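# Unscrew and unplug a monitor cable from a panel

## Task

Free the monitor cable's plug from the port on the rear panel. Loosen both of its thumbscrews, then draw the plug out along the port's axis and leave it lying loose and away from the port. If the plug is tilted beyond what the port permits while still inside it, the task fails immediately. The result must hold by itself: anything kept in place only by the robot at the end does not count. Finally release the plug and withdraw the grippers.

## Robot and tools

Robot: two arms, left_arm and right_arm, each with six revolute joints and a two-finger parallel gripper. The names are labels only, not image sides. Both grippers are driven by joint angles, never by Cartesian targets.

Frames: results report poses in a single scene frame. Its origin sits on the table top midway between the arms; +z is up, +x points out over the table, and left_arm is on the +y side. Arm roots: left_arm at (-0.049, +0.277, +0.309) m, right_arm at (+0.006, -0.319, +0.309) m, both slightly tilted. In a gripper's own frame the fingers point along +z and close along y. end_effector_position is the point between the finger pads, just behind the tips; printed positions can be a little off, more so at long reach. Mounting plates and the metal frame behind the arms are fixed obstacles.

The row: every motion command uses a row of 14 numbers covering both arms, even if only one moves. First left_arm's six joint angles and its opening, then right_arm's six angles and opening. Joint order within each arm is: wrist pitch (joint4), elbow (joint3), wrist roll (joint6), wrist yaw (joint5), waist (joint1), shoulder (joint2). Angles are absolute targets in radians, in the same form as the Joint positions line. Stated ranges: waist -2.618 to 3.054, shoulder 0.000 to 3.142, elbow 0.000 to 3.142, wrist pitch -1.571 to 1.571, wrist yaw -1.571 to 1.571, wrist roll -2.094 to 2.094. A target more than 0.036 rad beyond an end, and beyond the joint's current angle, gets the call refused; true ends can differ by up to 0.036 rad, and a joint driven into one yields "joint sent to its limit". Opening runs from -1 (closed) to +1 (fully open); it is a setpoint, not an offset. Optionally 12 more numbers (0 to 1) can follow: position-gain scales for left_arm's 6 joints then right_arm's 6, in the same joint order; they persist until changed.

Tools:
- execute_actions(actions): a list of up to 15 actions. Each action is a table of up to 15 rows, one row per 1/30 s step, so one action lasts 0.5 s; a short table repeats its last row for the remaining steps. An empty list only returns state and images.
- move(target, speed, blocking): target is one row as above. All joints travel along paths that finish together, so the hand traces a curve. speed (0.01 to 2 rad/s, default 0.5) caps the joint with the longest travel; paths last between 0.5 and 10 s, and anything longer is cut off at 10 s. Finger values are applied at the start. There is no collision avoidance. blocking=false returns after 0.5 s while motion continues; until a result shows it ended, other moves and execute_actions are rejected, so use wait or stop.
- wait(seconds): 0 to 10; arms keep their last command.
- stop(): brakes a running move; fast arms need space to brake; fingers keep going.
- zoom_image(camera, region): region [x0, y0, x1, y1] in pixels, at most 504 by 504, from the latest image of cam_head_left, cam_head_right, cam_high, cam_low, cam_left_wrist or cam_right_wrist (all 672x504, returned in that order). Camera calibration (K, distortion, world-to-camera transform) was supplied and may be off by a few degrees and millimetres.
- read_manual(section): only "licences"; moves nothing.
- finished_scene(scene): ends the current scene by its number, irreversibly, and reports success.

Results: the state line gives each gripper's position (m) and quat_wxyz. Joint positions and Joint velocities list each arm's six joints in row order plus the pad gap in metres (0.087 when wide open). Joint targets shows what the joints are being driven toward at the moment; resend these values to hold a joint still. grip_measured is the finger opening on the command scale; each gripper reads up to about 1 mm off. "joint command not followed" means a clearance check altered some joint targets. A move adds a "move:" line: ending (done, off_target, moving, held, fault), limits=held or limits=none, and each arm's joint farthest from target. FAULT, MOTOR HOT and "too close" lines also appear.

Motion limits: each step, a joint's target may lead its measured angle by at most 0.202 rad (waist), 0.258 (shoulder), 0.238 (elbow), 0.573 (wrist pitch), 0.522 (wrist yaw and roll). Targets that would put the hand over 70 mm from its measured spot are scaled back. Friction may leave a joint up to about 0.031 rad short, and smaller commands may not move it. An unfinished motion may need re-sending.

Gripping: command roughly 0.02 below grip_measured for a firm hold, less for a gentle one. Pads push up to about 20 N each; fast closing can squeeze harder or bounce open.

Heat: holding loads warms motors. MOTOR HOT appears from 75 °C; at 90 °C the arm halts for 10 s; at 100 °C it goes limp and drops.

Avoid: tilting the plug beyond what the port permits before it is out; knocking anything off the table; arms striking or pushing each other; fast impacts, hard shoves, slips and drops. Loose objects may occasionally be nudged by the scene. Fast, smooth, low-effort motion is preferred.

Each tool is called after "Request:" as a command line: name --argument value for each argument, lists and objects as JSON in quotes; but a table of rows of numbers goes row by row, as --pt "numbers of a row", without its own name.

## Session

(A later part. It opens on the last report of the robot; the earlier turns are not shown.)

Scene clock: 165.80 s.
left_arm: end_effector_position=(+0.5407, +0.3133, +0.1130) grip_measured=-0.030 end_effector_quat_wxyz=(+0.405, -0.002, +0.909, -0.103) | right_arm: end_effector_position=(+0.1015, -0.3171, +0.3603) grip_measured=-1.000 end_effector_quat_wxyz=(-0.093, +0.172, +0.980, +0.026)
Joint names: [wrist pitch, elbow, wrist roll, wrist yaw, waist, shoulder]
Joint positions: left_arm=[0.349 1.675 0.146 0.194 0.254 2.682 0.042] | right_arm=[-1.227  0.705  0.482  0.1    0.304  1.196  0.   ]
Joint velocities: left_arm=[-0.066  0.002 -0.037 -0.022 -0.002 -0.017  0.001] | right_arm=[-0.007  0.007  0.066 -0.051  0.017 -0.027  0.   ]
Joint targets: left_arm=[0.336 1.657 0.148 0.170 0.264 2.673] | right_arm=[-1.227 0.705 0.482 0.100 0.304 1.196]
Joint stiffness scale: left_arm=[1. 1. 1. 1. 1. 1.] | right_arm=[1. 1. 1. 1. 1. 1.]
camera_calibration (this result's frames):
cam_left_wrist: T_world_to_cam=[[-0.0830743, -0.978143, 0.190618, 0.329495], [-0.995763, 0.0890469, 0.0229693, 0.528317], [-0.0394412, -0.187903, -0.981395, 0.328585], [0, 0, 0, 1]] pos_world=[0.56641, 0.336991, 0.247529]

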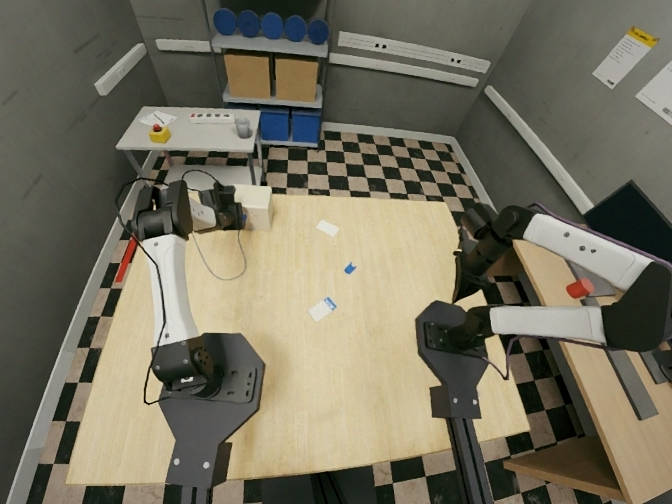

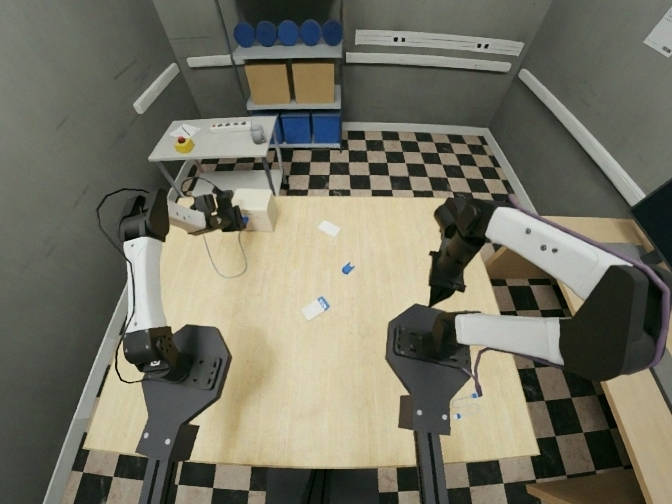

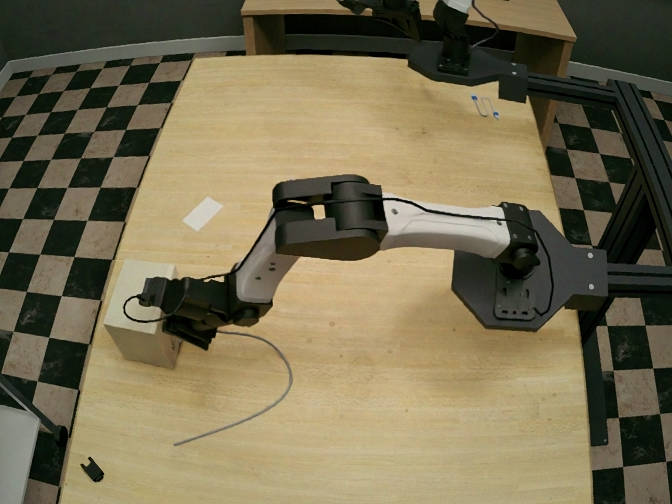

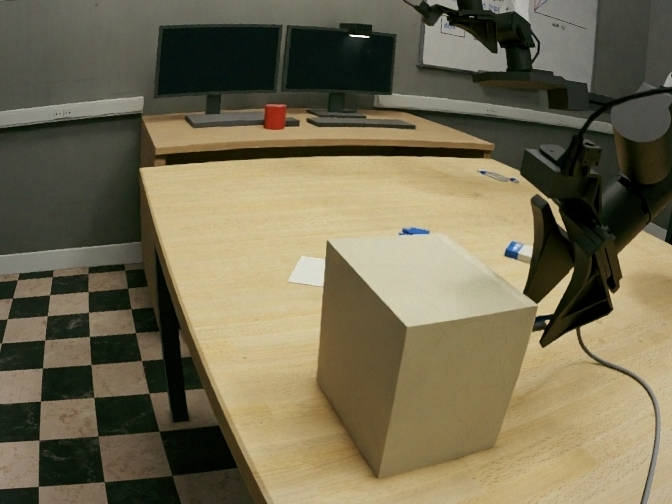

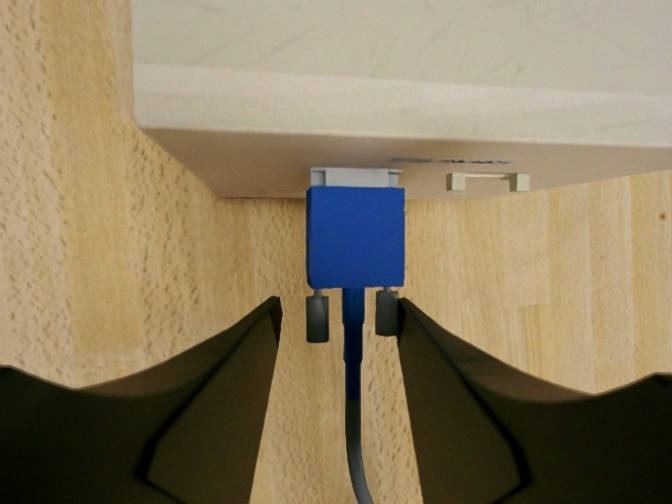

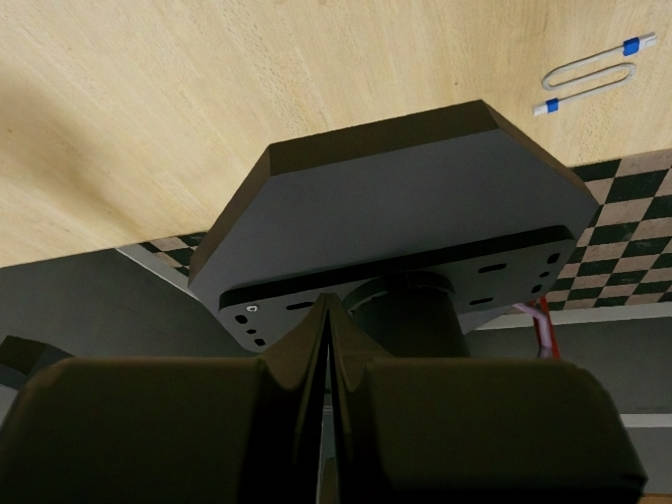

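Request:
execute_actions --actions '[[[0.345,1.645,0.148,0.17,0.264,2.67,-0.03,-1.227,0.705,0.482,0.1,0.304,1.196,-1],[0.355,1.64,0.148,0.17,0.264,2.668,-0.03,-1.227,0.705,0.482,0.1,0.304,1.196,-1],[0.36,1.635,0.148,0.17,0.264,2.666,-0.03,-1.227,0.705,0.482,0.1,0.304,1.196,-1],[0.365,1.63,0.148,0.17,0.264,2.665,-0.03,-1.227,0.705,0.482,0.1,0.304,1.196,-1]]]'

Request:
zoom_image --camera "cam_left_wrist" --region '[270,250,450,385]'

Scene clock: 166.77 s.
left_arm: end_effector_position=(+0.5347, +0.3126, +0.1109) grip_measured=-0.030 end_effector_quat_wxyz=(+0.400, -0.003, +0.911, -0.102) | right_arm: end_effector_position=(+0.1015, -0.3171, +0.3603) grip_measured=-1.000 end_effector_quat_wxyz=(-0.093, +0.172, +0.980, +0.026)
Joint names: [wrist pitch, elbow, wrist roll, wrist yaw, waist, shoulder]
Joint positions: left_arm=[0.357 1.649 0.146 0.191 0.254 2.674 0.042] | right_arm=[-1.227  0.705  0.482  0.1    0.304  1.196  0.   ]
Joint velocities: left_arm=[ 0.022  0.012 -0.081 -0.007  0.007 -0.012 -0.001] | right_arm=[ 0.051  0.007  0.051 -0.022 -0.017 -0.007  0.   ]
Joint targets: left_arm=[0.365 1.630 0.148 0.170 0.264 2.665] | right_arm=[-1.227 0.705 0.482 0.100 0.304 1.196]
Joint stiffness scale: left_arm=[1. 1. 1. 1. 1. 1.] | right_arm=[1. 1. 1. 1. 1. 1.]
camera_calibration (this result's frames):
cam_left_wrist: T_world_to_cam=[[-0.080328, -0.978363, 0.190664, 0.327267], [-0.995555, 0.0881834, 0.0330656, 0.521456], [-0.0491635, -0.187161, -0.981098, 0.330993], [0, 0, 0, 1]] pos_world=[0.5617, 0.336151, 0.245097]

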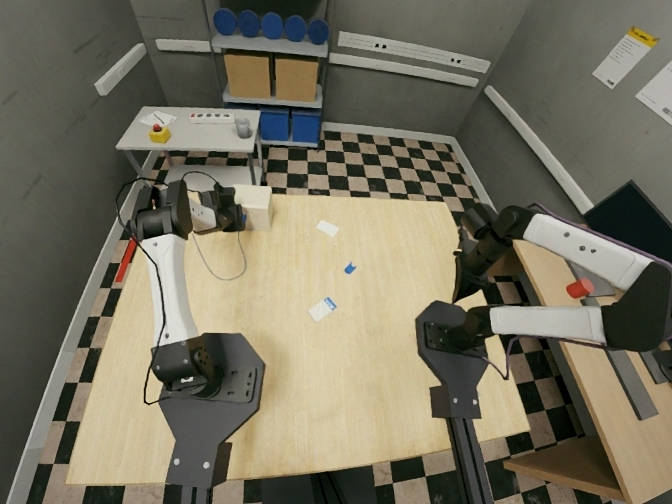

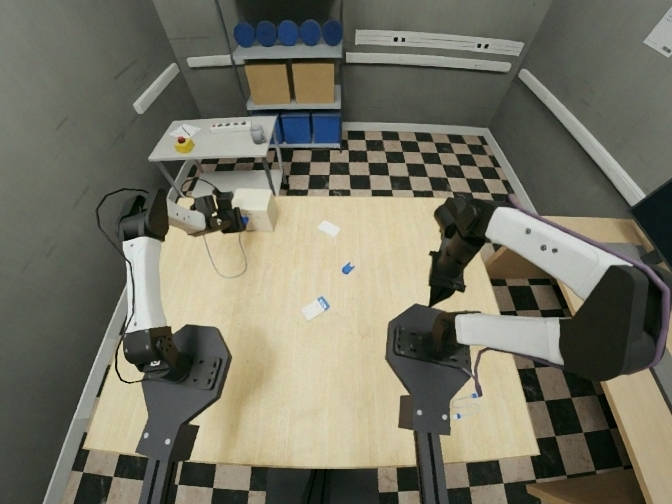

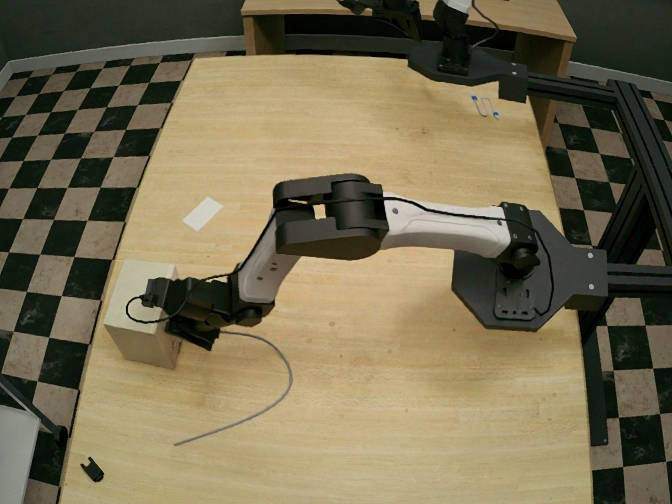

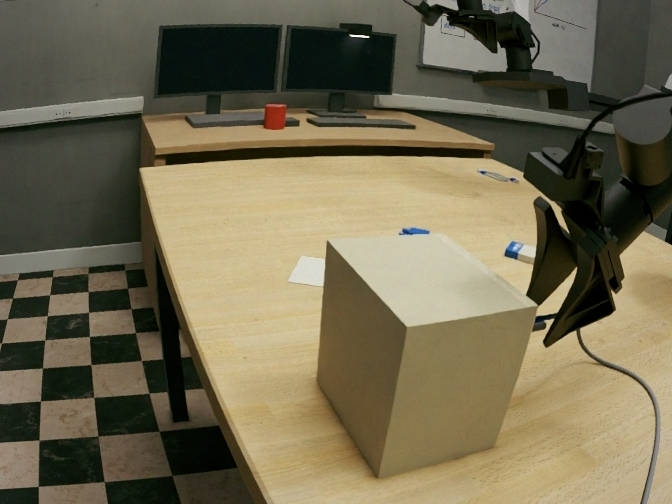

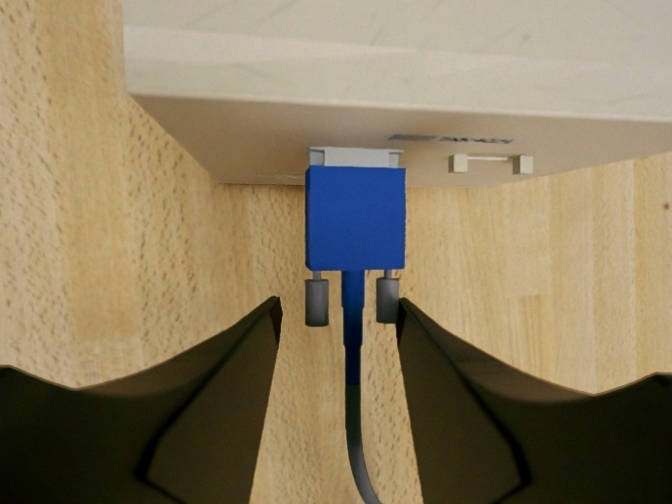

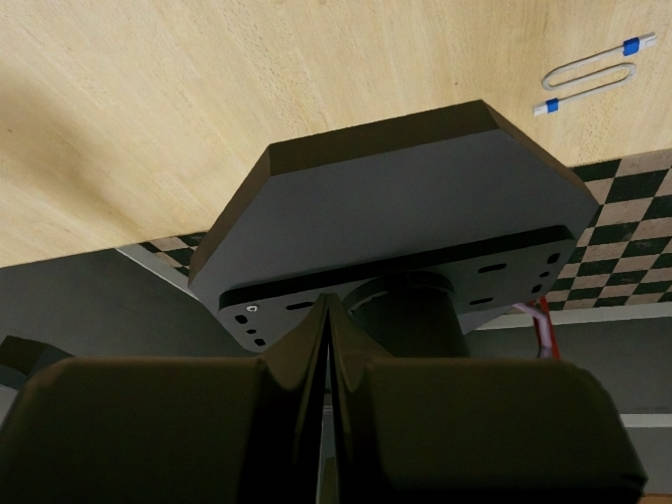

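Region (270, 250, 450, 385) of cam_left_wrist's 672x504 image, scaled by 2.800, with more detail than that image has; it fills the top 378 rows of this view, and the rest is white.

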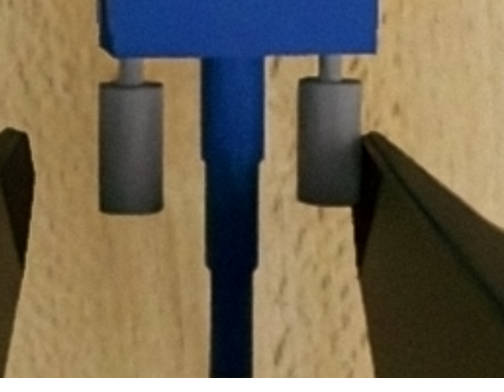

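Request:
move --target '[0.335,1.773,0.232,-0.015,0.17,2.748,0.4,-1.227,0.705,0.482,0.1,0.304,1.196,-1]' --speed 0.2

Scene clock: 169.23 s.
left_arm: end_effector_position=(+0.5626, +0.3054, +0.1154) grip_measured=+0.400 end_effector_quat_wxyz=(+0.415, +0.028, +0.909, -0.013) | right_arm: end_effector_position=(+0.1015, -0.3171, +0.3603) grip_measured=-1.000 end_effector_quat_wxyz=(-0.093, +0.172, +0.980, +0.026)
Joint names: [wrist pitch, elbow, wrist roll, wrist yaw, waist, shoulder]
Joint positions: left_arm=[ 0.354  1.758  0.226 -0.002  0.175  2.727  0.061] | right_arm=[-1.227  0.705  0.482  0.1    0.304  1.196  0.   ]
Joint velocities: left_arm=[ 0.051 -0.007  0.037  0.007 -0.007 -0.007  0.   ] | right_arm=[ 0.022  0.002 -0.051 -0.051  0.017 -0.022  0.   ]
Joint targets: left_arm=[0.335 1.773 0.232 -0.015 0.170 2.748] | right_arm=[-1.227 0.705 0.482 0.100 0.304 1.196]
Joint stiffness scale: left_arm=[1. 1. 1. 1. 1. 1.] | right_arm=[1. 1. 1. 1. 1. 1.]
move: off_target (left_arm); limits=none; left_arm: farthest joint: the shoulder, 0.021 radians from its target (0.074 radians at the start); right_arm: farthest joint: the waist, 0.000 radians from its target (0.000 radians at the start)
camera_calibration (this result's frames):
cam_left_wrist: T_world_to_cam=[[-0.0659074, -0.997821, 0.00310357, 0.341107], [-0.997736, 0.0659428, 0.0131975, 0.560078], [-0.0133734, -0.00222673, -0.999908, 0.260997], [0, 0, 0, 1]] pos_world=[0.584782, 0.304012, 0.252523]

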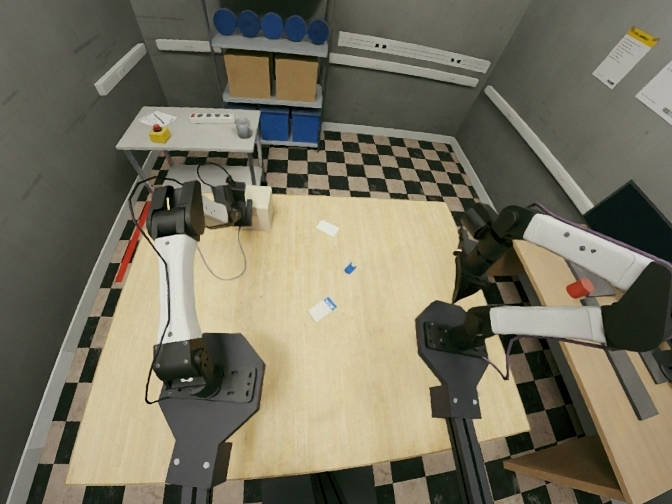

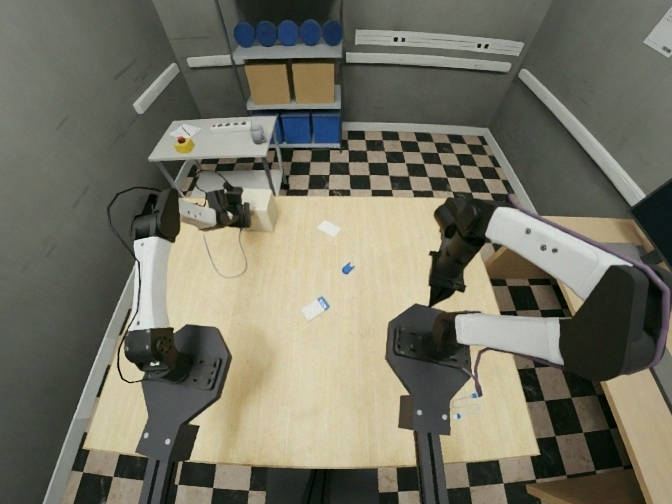

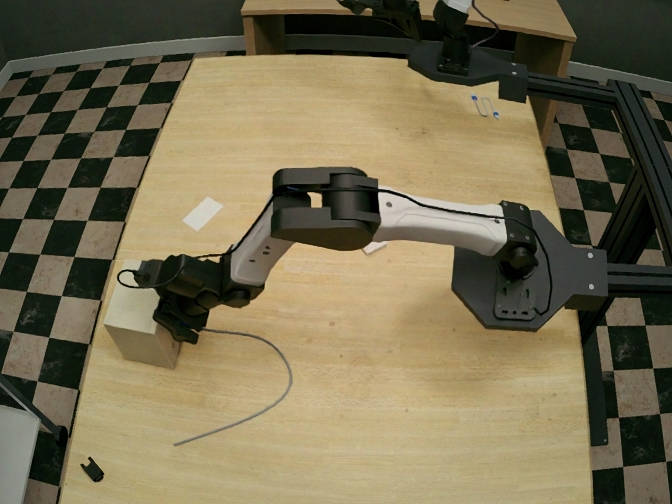

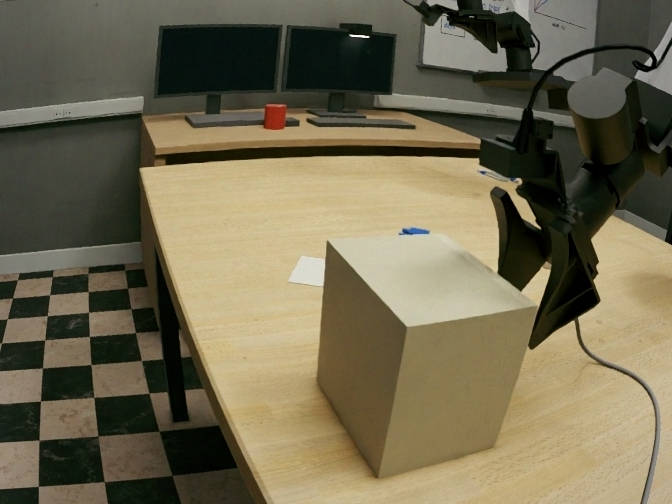

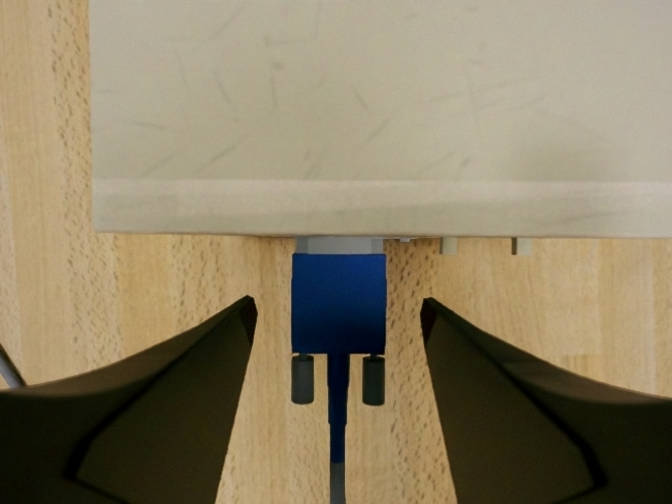

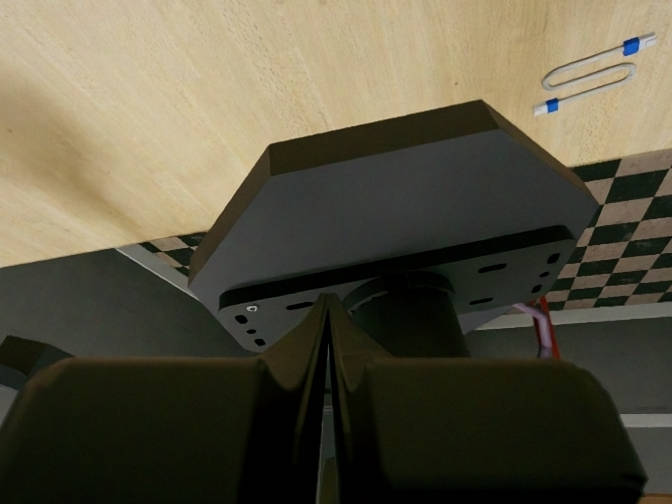

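Request:
execute_actions --actions '[[[0.35,1.78,0.232,-0.01,0.172,2.758,0.2,-1.227,0.705,0.482,0.1,0.304,1.196,-1],[0.355,1.785,0.232,-0.01,0.172,2.764,0.1,-1.227,0.705,0.482,0.1,0.304,1.196,-1],[0.358,1.788,0.232,-0.01,0.172,2.769,0.0,-1.227,0.705,0.482,0.1,0.304,1.196,-1],[0.358,1.788,0.232,-0.01,0.172,2.769,-0.1,-1.227,0.705,0.482,0.1,0.304,1.196,-1],[0.358,1.788,0.232,-0.01,0.172,2.769,-0.17,-1.227,0.705,0.482,0.1,0.304,1.196,-1]]]'

Scene clock: 170.10 s.
left_arm: end_effector_position=(+0.5616, +0.3039, +0.1068) grip_measured=-0.170 end_effector_quat_wxyz=(+0.412, +0.029, +0.911, -0.013) | right_arm: end_effector_position=(+0.1015, -0.3171, +0.3603) grip_measured=-1.000 end_effector_quat_wxyz=(-0.093, +0.172, +0.980, +0.026)
Joint names: [wrist pitch, elbow, wrist roll, wrist yaw, waist, shoulder]
Joint positions: left_arm=[ 0.356  1.773  0.226 -0.003  0.175  2.751  0.036] | right_arm=[-1.227  0.705  0.482  0.1    0.304  1.196  0.   ]
Joint velocities: left_arm=[-0.022 -0.002  0.007  0.007  0.007  0.007 -0.   ] | right_arm=[ 0.007  0.012 -0.022 -0.022 -0.007  0.007  0.   ]
Joint targets: left_arm=[0.358 1.788 0.232 -0.010 0.172 2.769] | right_arm=[-1.227 0.705 0.482 0.100 0.304 1.196]
Joint stiffness scale: left_arm=[1. 1. 1. 1. 1. 1.] | right_arm=[1. 1. 1. 1. 1. 1.]
camera_calibration (this result's frames):
cam_left_wrist: T_world_to_cam=[[-0.0672798, -0.997729, 0.00331061, 0.34031], [-0.997531, 0.0673328, 0.0199722, 0.55797], [-0.0201498, -0.00195871, -0.999795, 0.256173], [0, 0, 0, 1]] pos_world=[0.58465, 0.302469, 0.24385]

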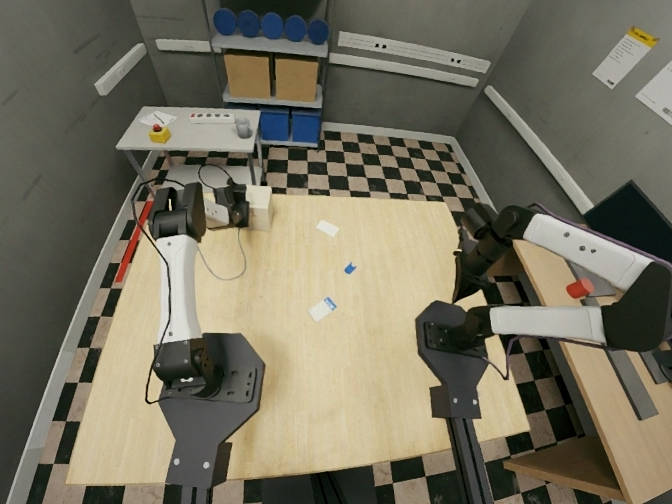

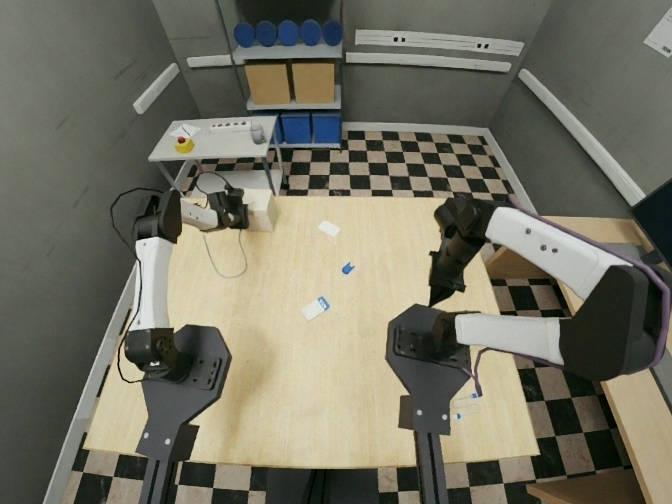

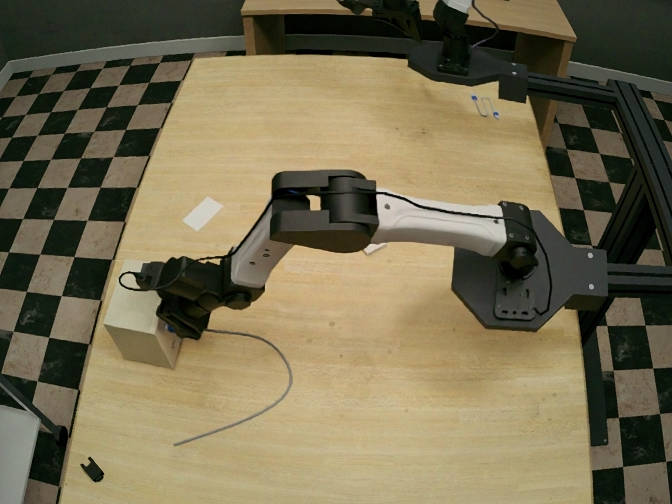

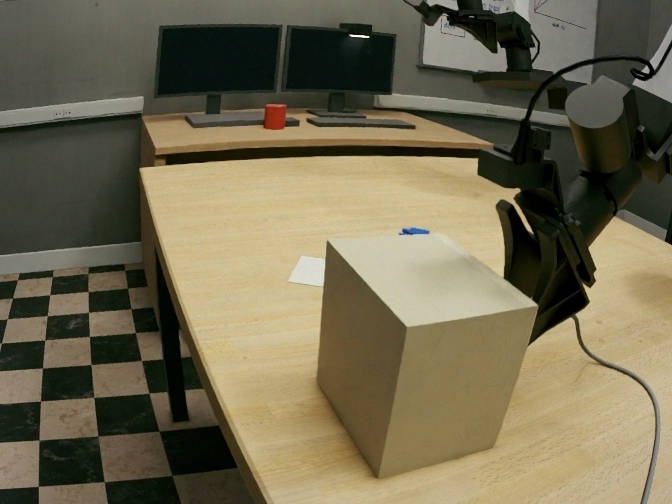

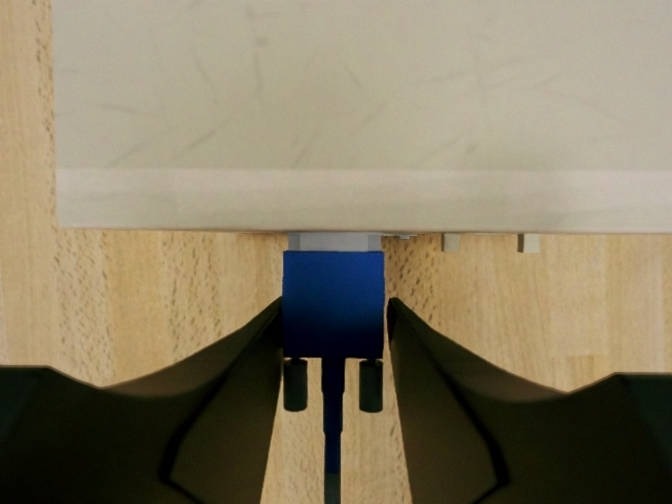

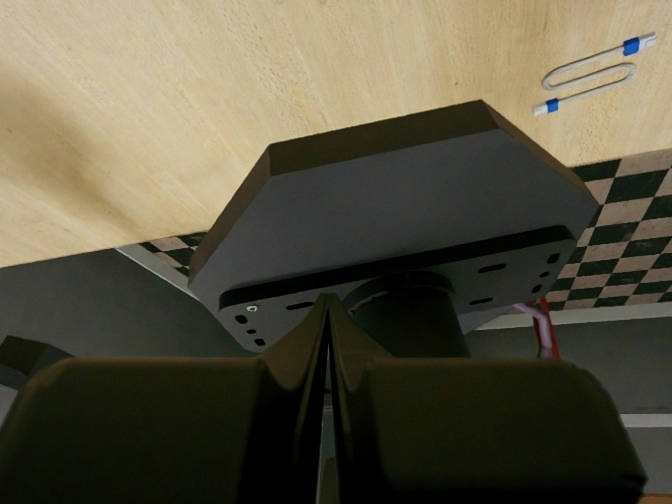

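Request:
execute_actions --actions '[[[0.36,1.77,0.232,0.0,0.182,2.755,-0.17,-1.227,0.705,0.482,0.1,0.304,1.196,-1],[0.36,1.76,0.232,0.003,0.185,2.75,-0.17,-1.227,0.705,0.482,0.1,0.304,1.196,-1],[0.36,1.76,0.232,0.003,0.188,2.75,-0.17,-1.227,0.705,0.482,0.1,0.304,1.196,-1]]]'

Scene clock: 171.03 s.
left_arm: end_effector_position=(+0.5616, +0.3039, +0.1068) grip_measured=-0.170 end_effector_quat_wxyz=(+0.412, +0.029, +0.911, -0.013) | right_arm: end_effector_position=(+0.1015, -0.3171, +0.3603) grip_measured=-1.000 end_effector_quat_wxyz=(-0.093, +0.172, +0.980, +0.026)
Joint names: [wrist pitch, elbow, wrist roll, wrist yaw, waist, shoulder]
Joint positions: left_arm=[ 0.356  1.773  0.226 -0.003  0.175  2.751  0.036] | right_arm=[-1.227  0.705  0.482  0.1    0.304  1.196  0.   ]
Joint velocities: left_arm=[ 0.081  0.002 -0.022 -0.007  0.012 -0.002 -0.001] | right_arm=[-0.022  0.022  0.022  0.051 -0.012 -0.017  0.   ]
Joint targets: left_arm=[0.360 1.760 0.232 0.003 0.188 2.750] | right_arm=[-1.227 0.705 0.482 0.100 0.304 1.196]
Joint stiffness scale: left_arm=[1. 1. 1. 1. 1. 1.] | right_arm=[1. 1. 1. 1. 1. 1.]
camera_calibration (this result's frames):
cam_left_wrist: T_world_to_cam=[[-0.0672798, -0.997729, 0.00331061, 0.34031], [-0.997531, 0.0673328, 0.0199722, 0.55797], [-0.0201498, -0.00195871, -0.999795, 0.256173], [0, 0, 0, 1]] pos_world=[0.58465, 0.302469, 0.24385]

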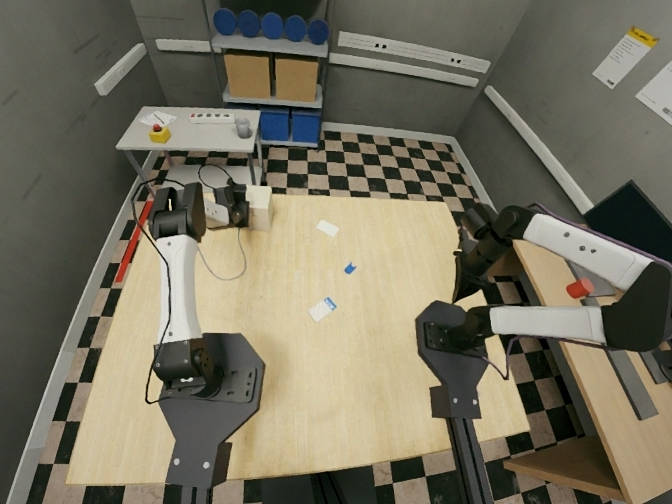

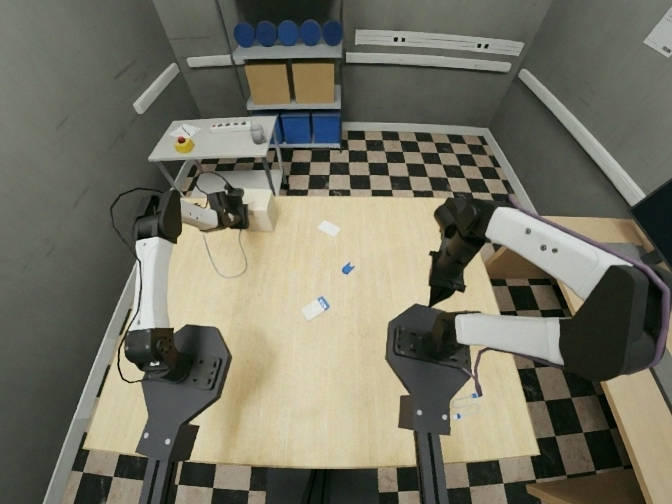

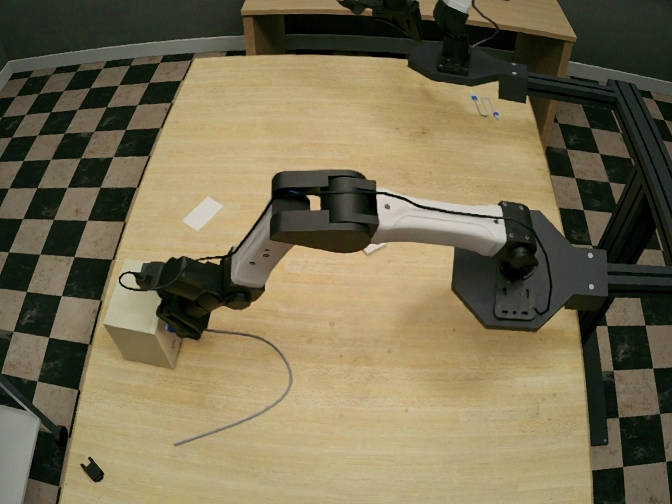

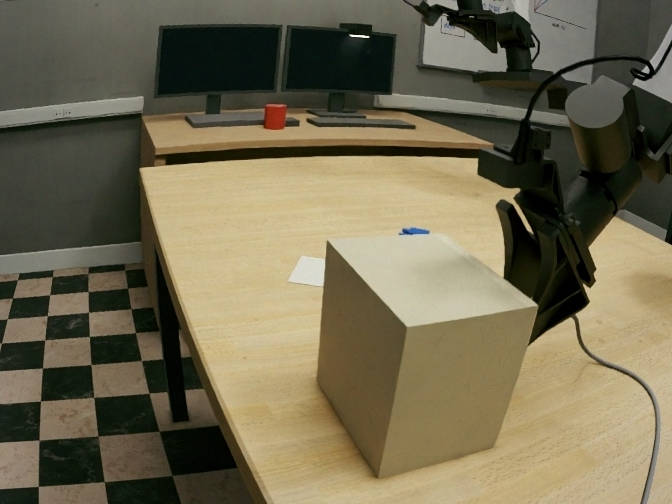

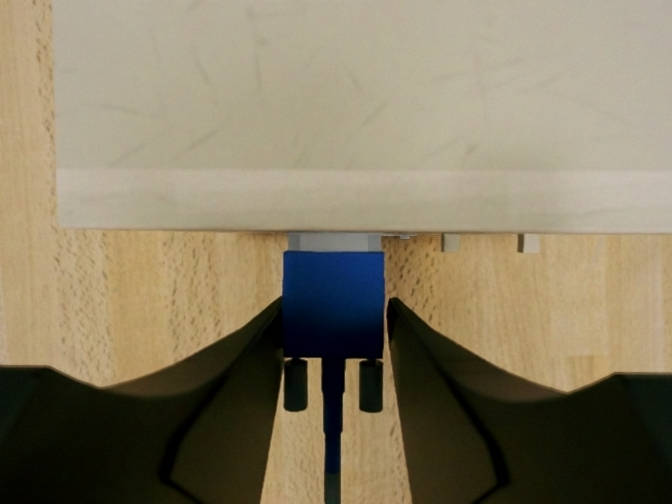

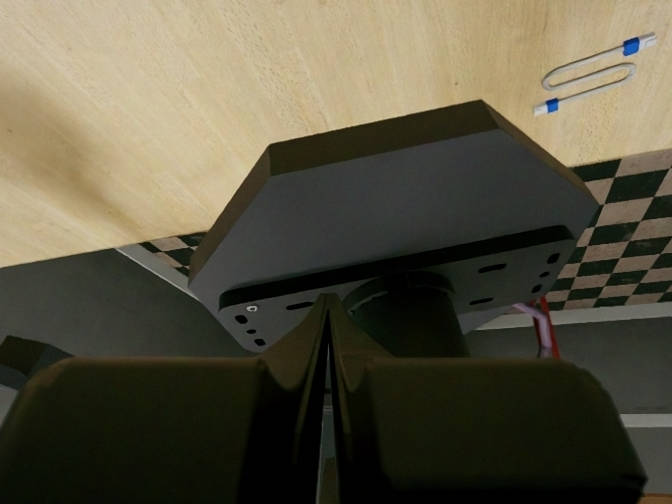

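Request:
execute_actions --actions '[[[0.36,1.76,0.232,0.0,0.191,2.75,-0.17,-1.227,0.705,0.482,0.1,0.304,1.196,-1],[0.36,1.76,0.232,0.0,0.191,2.75,-0.17,-1.227,0.705,0.482,0.1,0.304,1.196,-1],[0.36,1.76,0.232,0.0,0.191,2.75,-0.18,-1.227,0.705,0.482,0.1,0.304,1.196,-1],[0.36,1.76,0.232,0.0,0.191,2.75,-0.19,-1.227,0.705,0.482,0.1,0.304,1.196,-1],[0.36,1.76,0.232,0.0,0.191,2.75,-0.2,-1.227,0.705,0.482,0.1,0.304,1.196,-1],[0.36,1.76,0.232,0.0,0.191,2.75,-0.21,-1.227,0.705,0.482,0.1,0.304,1.196,-1],[0.36,1.76,0.232,0.0,0.191,2.75,-0.22,-1.227,0.705,0.482,0.1,0.304,1.196,-1],[0.36,1.76,0.232,0.0,0.191,2.75,-0.23,-1.227,0.705,0.482,0.1,0.304,1.196,-1],[0.36,1.76,0.232,0.0,0.191,2.75,-0.24,-1.227,0.705,0.482,0.1,0.304,1.196,-1],[0.36,1.76,0.232,0.0,0.191,2.75,-0.25,-1.227,0.705,0.482,0.1,0.304,1.196,-1],[0.36,1.76,0.232,0.0,0.191,2.75,-0.26,-1.227,0.705,0.482,0.1,0.304,1.196,-1],[0.36,1.76,0.232,0.0,0.191,2.75,-0.27,-1.227,0.705,0.482,0.1,0.304,1.196,-1],[0.36,1.76,0.232,0.0,0.191,2.75,-0.28,-1.227,0.705,0.482,0.1,0.304,1.196,-1],[0.36,1.76,0.232,0.0,0.191,2.75,-0.29,-1.227,0.705,0.482,0.1,0.304,1.196,-1]]]'

Scene clock: 172.40 s.
left_arm: end_effector_position=(+0.5614, +0.3059, +0.1065) grip_measured=-0.285 end_effector_quat_wxyz=(+0.412, +0.028, +0.910, -0.015) | right_arm: end_effector_position=(+0.1015, -0.3171, +0.3603) grip_measured=-1.000 end_effector_quat_wxyz=(-0.093, +0.172, +0.980, +0.026)
Joint names: [wrist pitch, elbow, wrist roll, wrist yaw, waist, shoulder]
Joint positions: left_arm=[0.356 1.773 0.226 0.005 0.181 2.751 0.031] | right_arm=[-1.227  0.705  0.482  0.1    0.304  1.196  0.   ]
Joint velocities: left_arm=[-0.022 -0.007  0.022 -0.037  0.007  0.002 -0.001] | right_arm=[ 0.007 -0.002 -0.066 -0.037  0.007  0.002  0.   ]
Joint targets: left_arm=[0.360 1.760 0.232 0.000 0.191 2.750] | right_arm=[-1.227 0.705 0.482 0.100 0.304 1.196]
Joint stiffness scale: left_arm=[1. 1. 1. 1. 1. 1.] | right_arm=[1. 1. 1. 1. 1. 1.]
camera_calibration (this result's frames):
cam_left_wrist: T_world_to_cam=[[-0.0676357, -0.99768, 0.00776033, 0.341987], [-0.997516, 0.067774, 0.0192107, 0.55761], [-0.0196921, -0.00644173, -0.999785, 0.2569], [0, 0, 0, 1]] pos_world=[0.584414, 0.305057, 0.243479]

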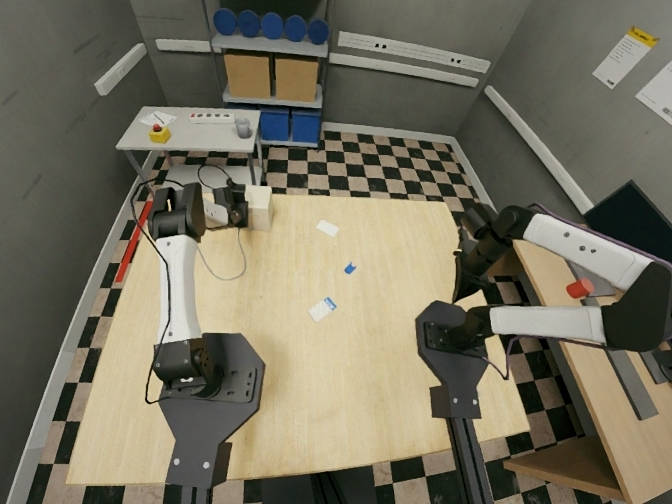

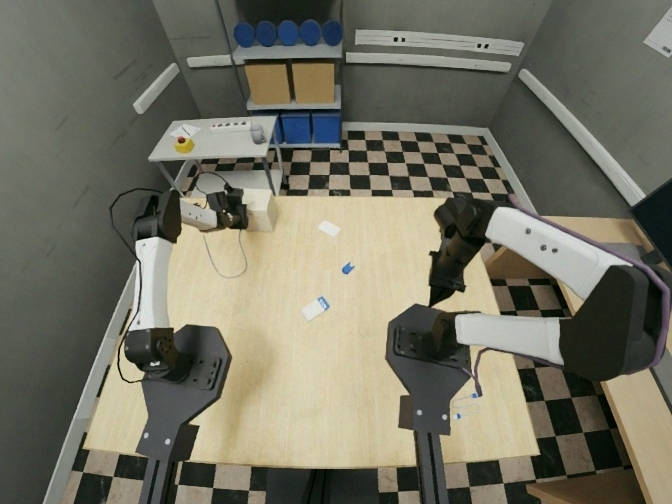

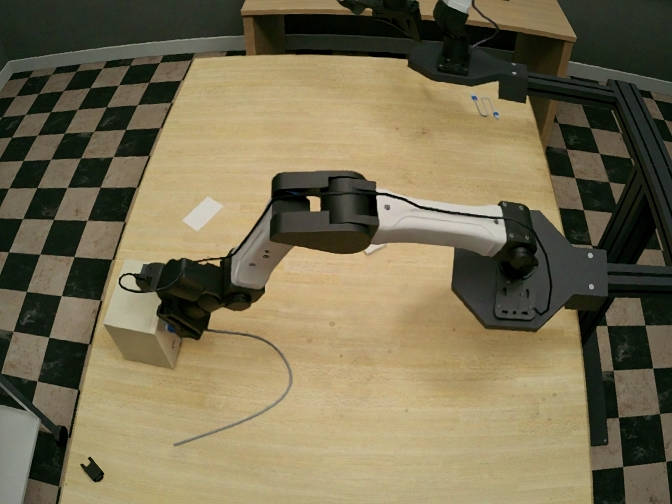

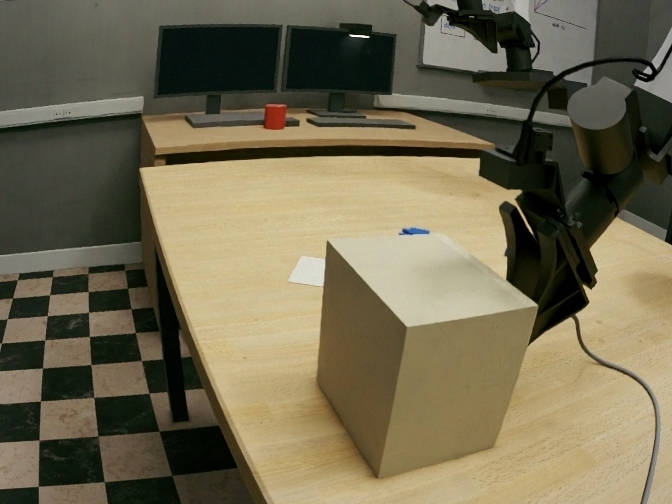

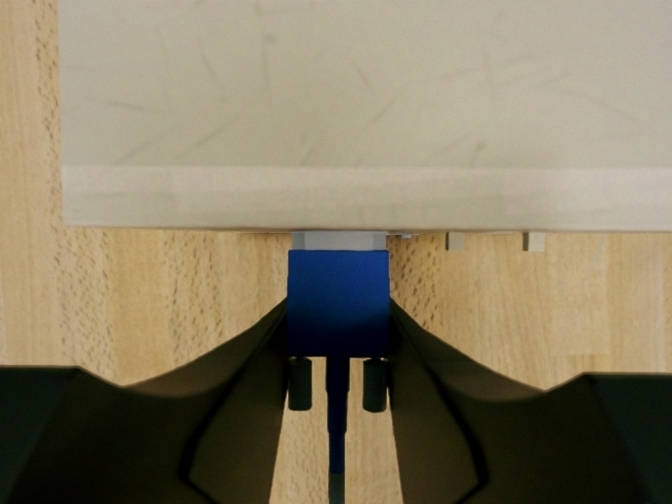

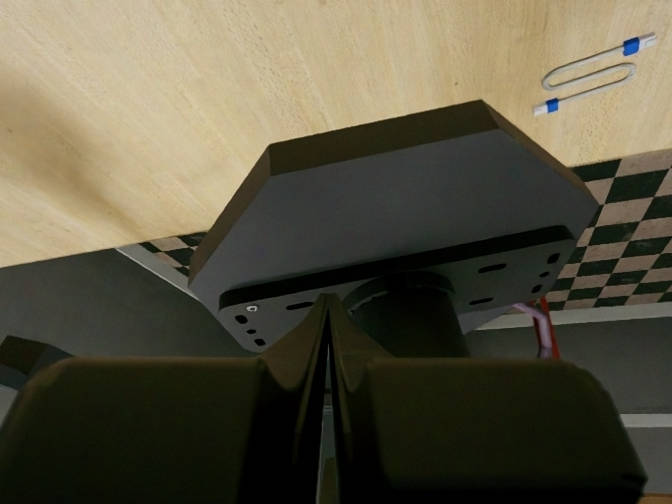

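Request:
execute_actions --actions '[[[0.36,1.757,0.232,0.005,0.191,2.748,-0.32,-1.227,0.705,0.482,0.1,0.304,1.196,-1],[0.36,1.757,0.232,0.005,0.191,2.748,-0.32,-1.227,0.705,0.482,0.1,0.304,1.196,-1],[0.36,1.753,0.232,0.005,0.191,2.747,-0.32,-1.227,0.705,0.482,0.1,0.304,1.196,-1],[0.361,1.75,0.232,0.005,0.191,2.746,-0.32,-1.227,0.705,0.482,0.1,0.304,1.196,-1],[0.362,1.747,0.232,0.005,0.191,2.745,-0.32,-1.227,0.705,0.482,0.1,0.304,1.196,-1],[0.363,1.744,0.232,0.005,0.191,2.744,-0.32,-1.227,0.705,0.482,0.1,0.304,1.196,-1],[0.364,1.741,0.232,0.005,0.191,2.743,-0.32,-1.227,0.705,0.482,0.1,0.304,1.196,-1],[0.366,1.738,0.232,0.005,0.191,2.742,-0.32,-1.227,0.705,0.482,0.1,0.304,1.196,-1],[0.367,1.735,0.232,0.005,0.191,2.741,-0.32,-1.227,0.705,0.482,0.1,0.304,1.196,-1],[0.368,1.732,0.232,0.005,0.191,2.74,-0.32,-1.227,0.705,0.482,0.1,0.304,1.196,-1]]]'

Scene clock: 173.67 s.
left_arm: end_effector_position=(+0.5611, +0.3057, +0.1061) grip_measured=-0.289 end_effector_quat_wxyz=(+0.418, +0.027, +0.908, -0.015) | right_arm: end_effector_position=(+0.1015, -0.3171, +0.3603) grip_measured=-1.000 end_effector_quat_wxyz=(-0.093, +0.172, +0.980, +0.026)
Joint names: [wrist pitch, elbow, wrist roll, wrist yaw, waist, shoulder]
Joint positions: left_arm=[0.384 1.759 0.226 0.006 0.181 2.751 0.031] | right_arm=[-1.227  0.705  0.482  0.1    0.304  1.196  0.   ]
Joint velocities: left_arm=[ 0.022  0.002 -0.037  0.081  0.012  0.002  0.   ] | right_arm=[ 0.007 -0.002 -0.022 -0.066  0.012 -0.002  0.   ]
Joint targets: left_arm=[0.368 1.732 0.232 0.005 0.191 2.740] | right_arm=[-1.227 0.705 0.482 0.100 0.304 1.196]
Joint stiffness scale: left_arm=[1. 1. 1. 1. 1. 1.] | right_arm=[1. 1. 1. 1. 1. 1.]
camera_calibration (this result's frames):
cam_left_wrist: T_world_to_cam=[[-0.0660772, -0.997795, 0.00623655, 0.34107], [-0.997791, 0.066117, 0.00641529, 0.559384], [-0.00681348, -0.00579887, -0.99996, 0.249124], [0, 0, 0, 1]] pos_world=[0.582383, 0.304778, 0.243398]

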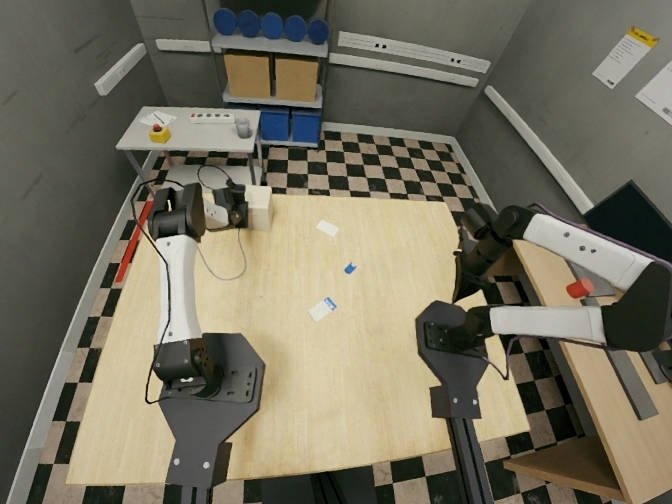

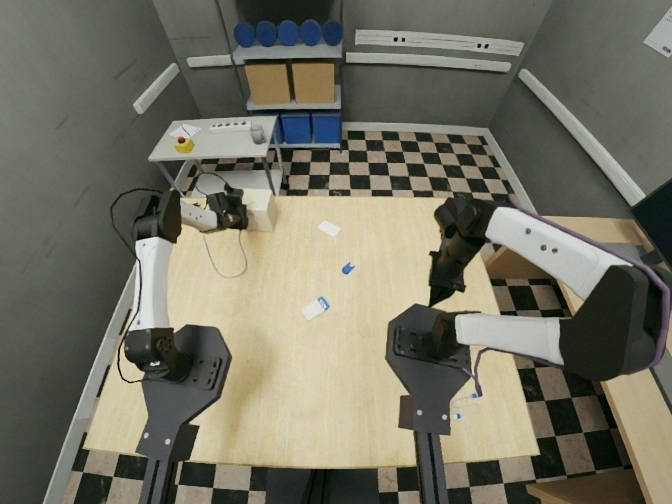

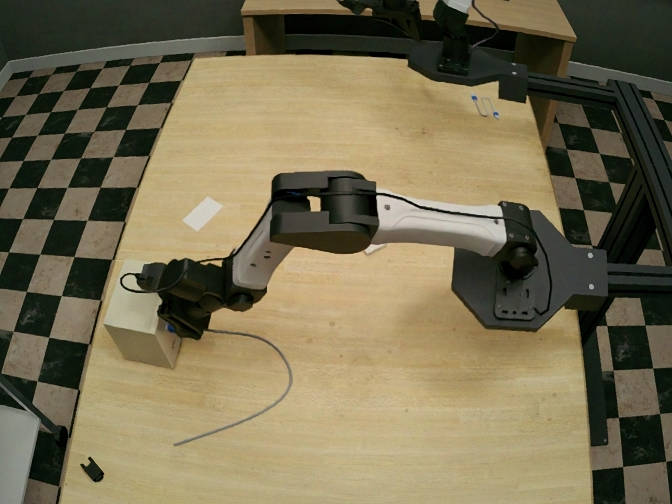

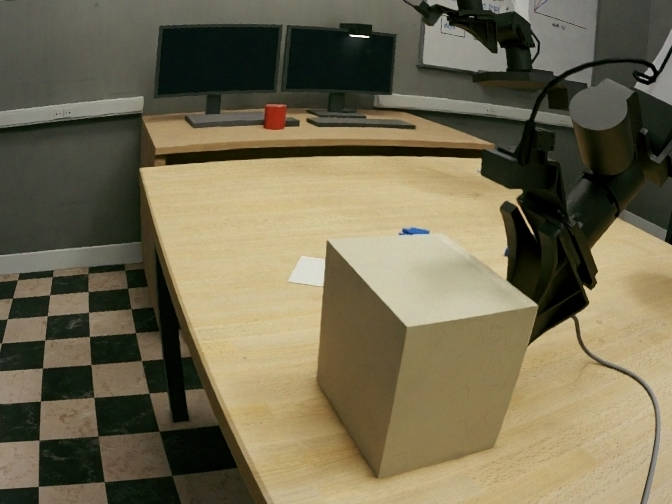

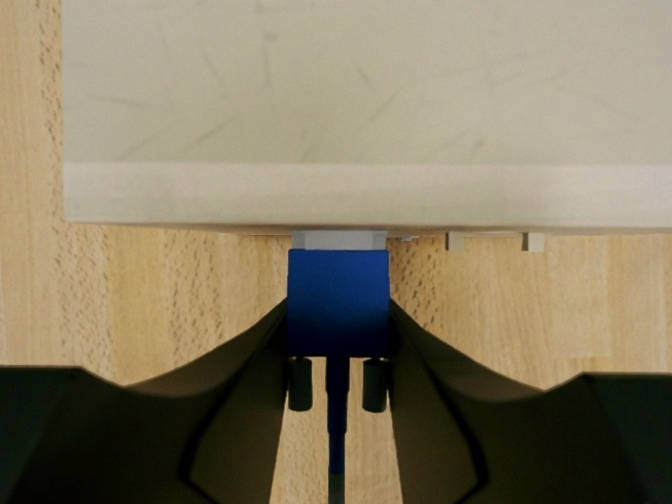

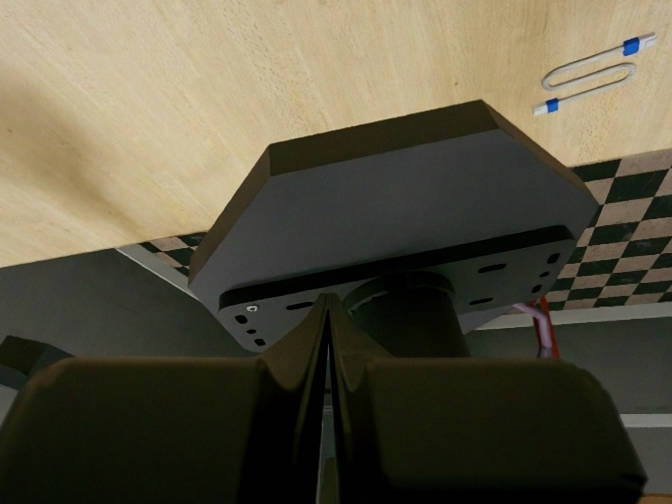

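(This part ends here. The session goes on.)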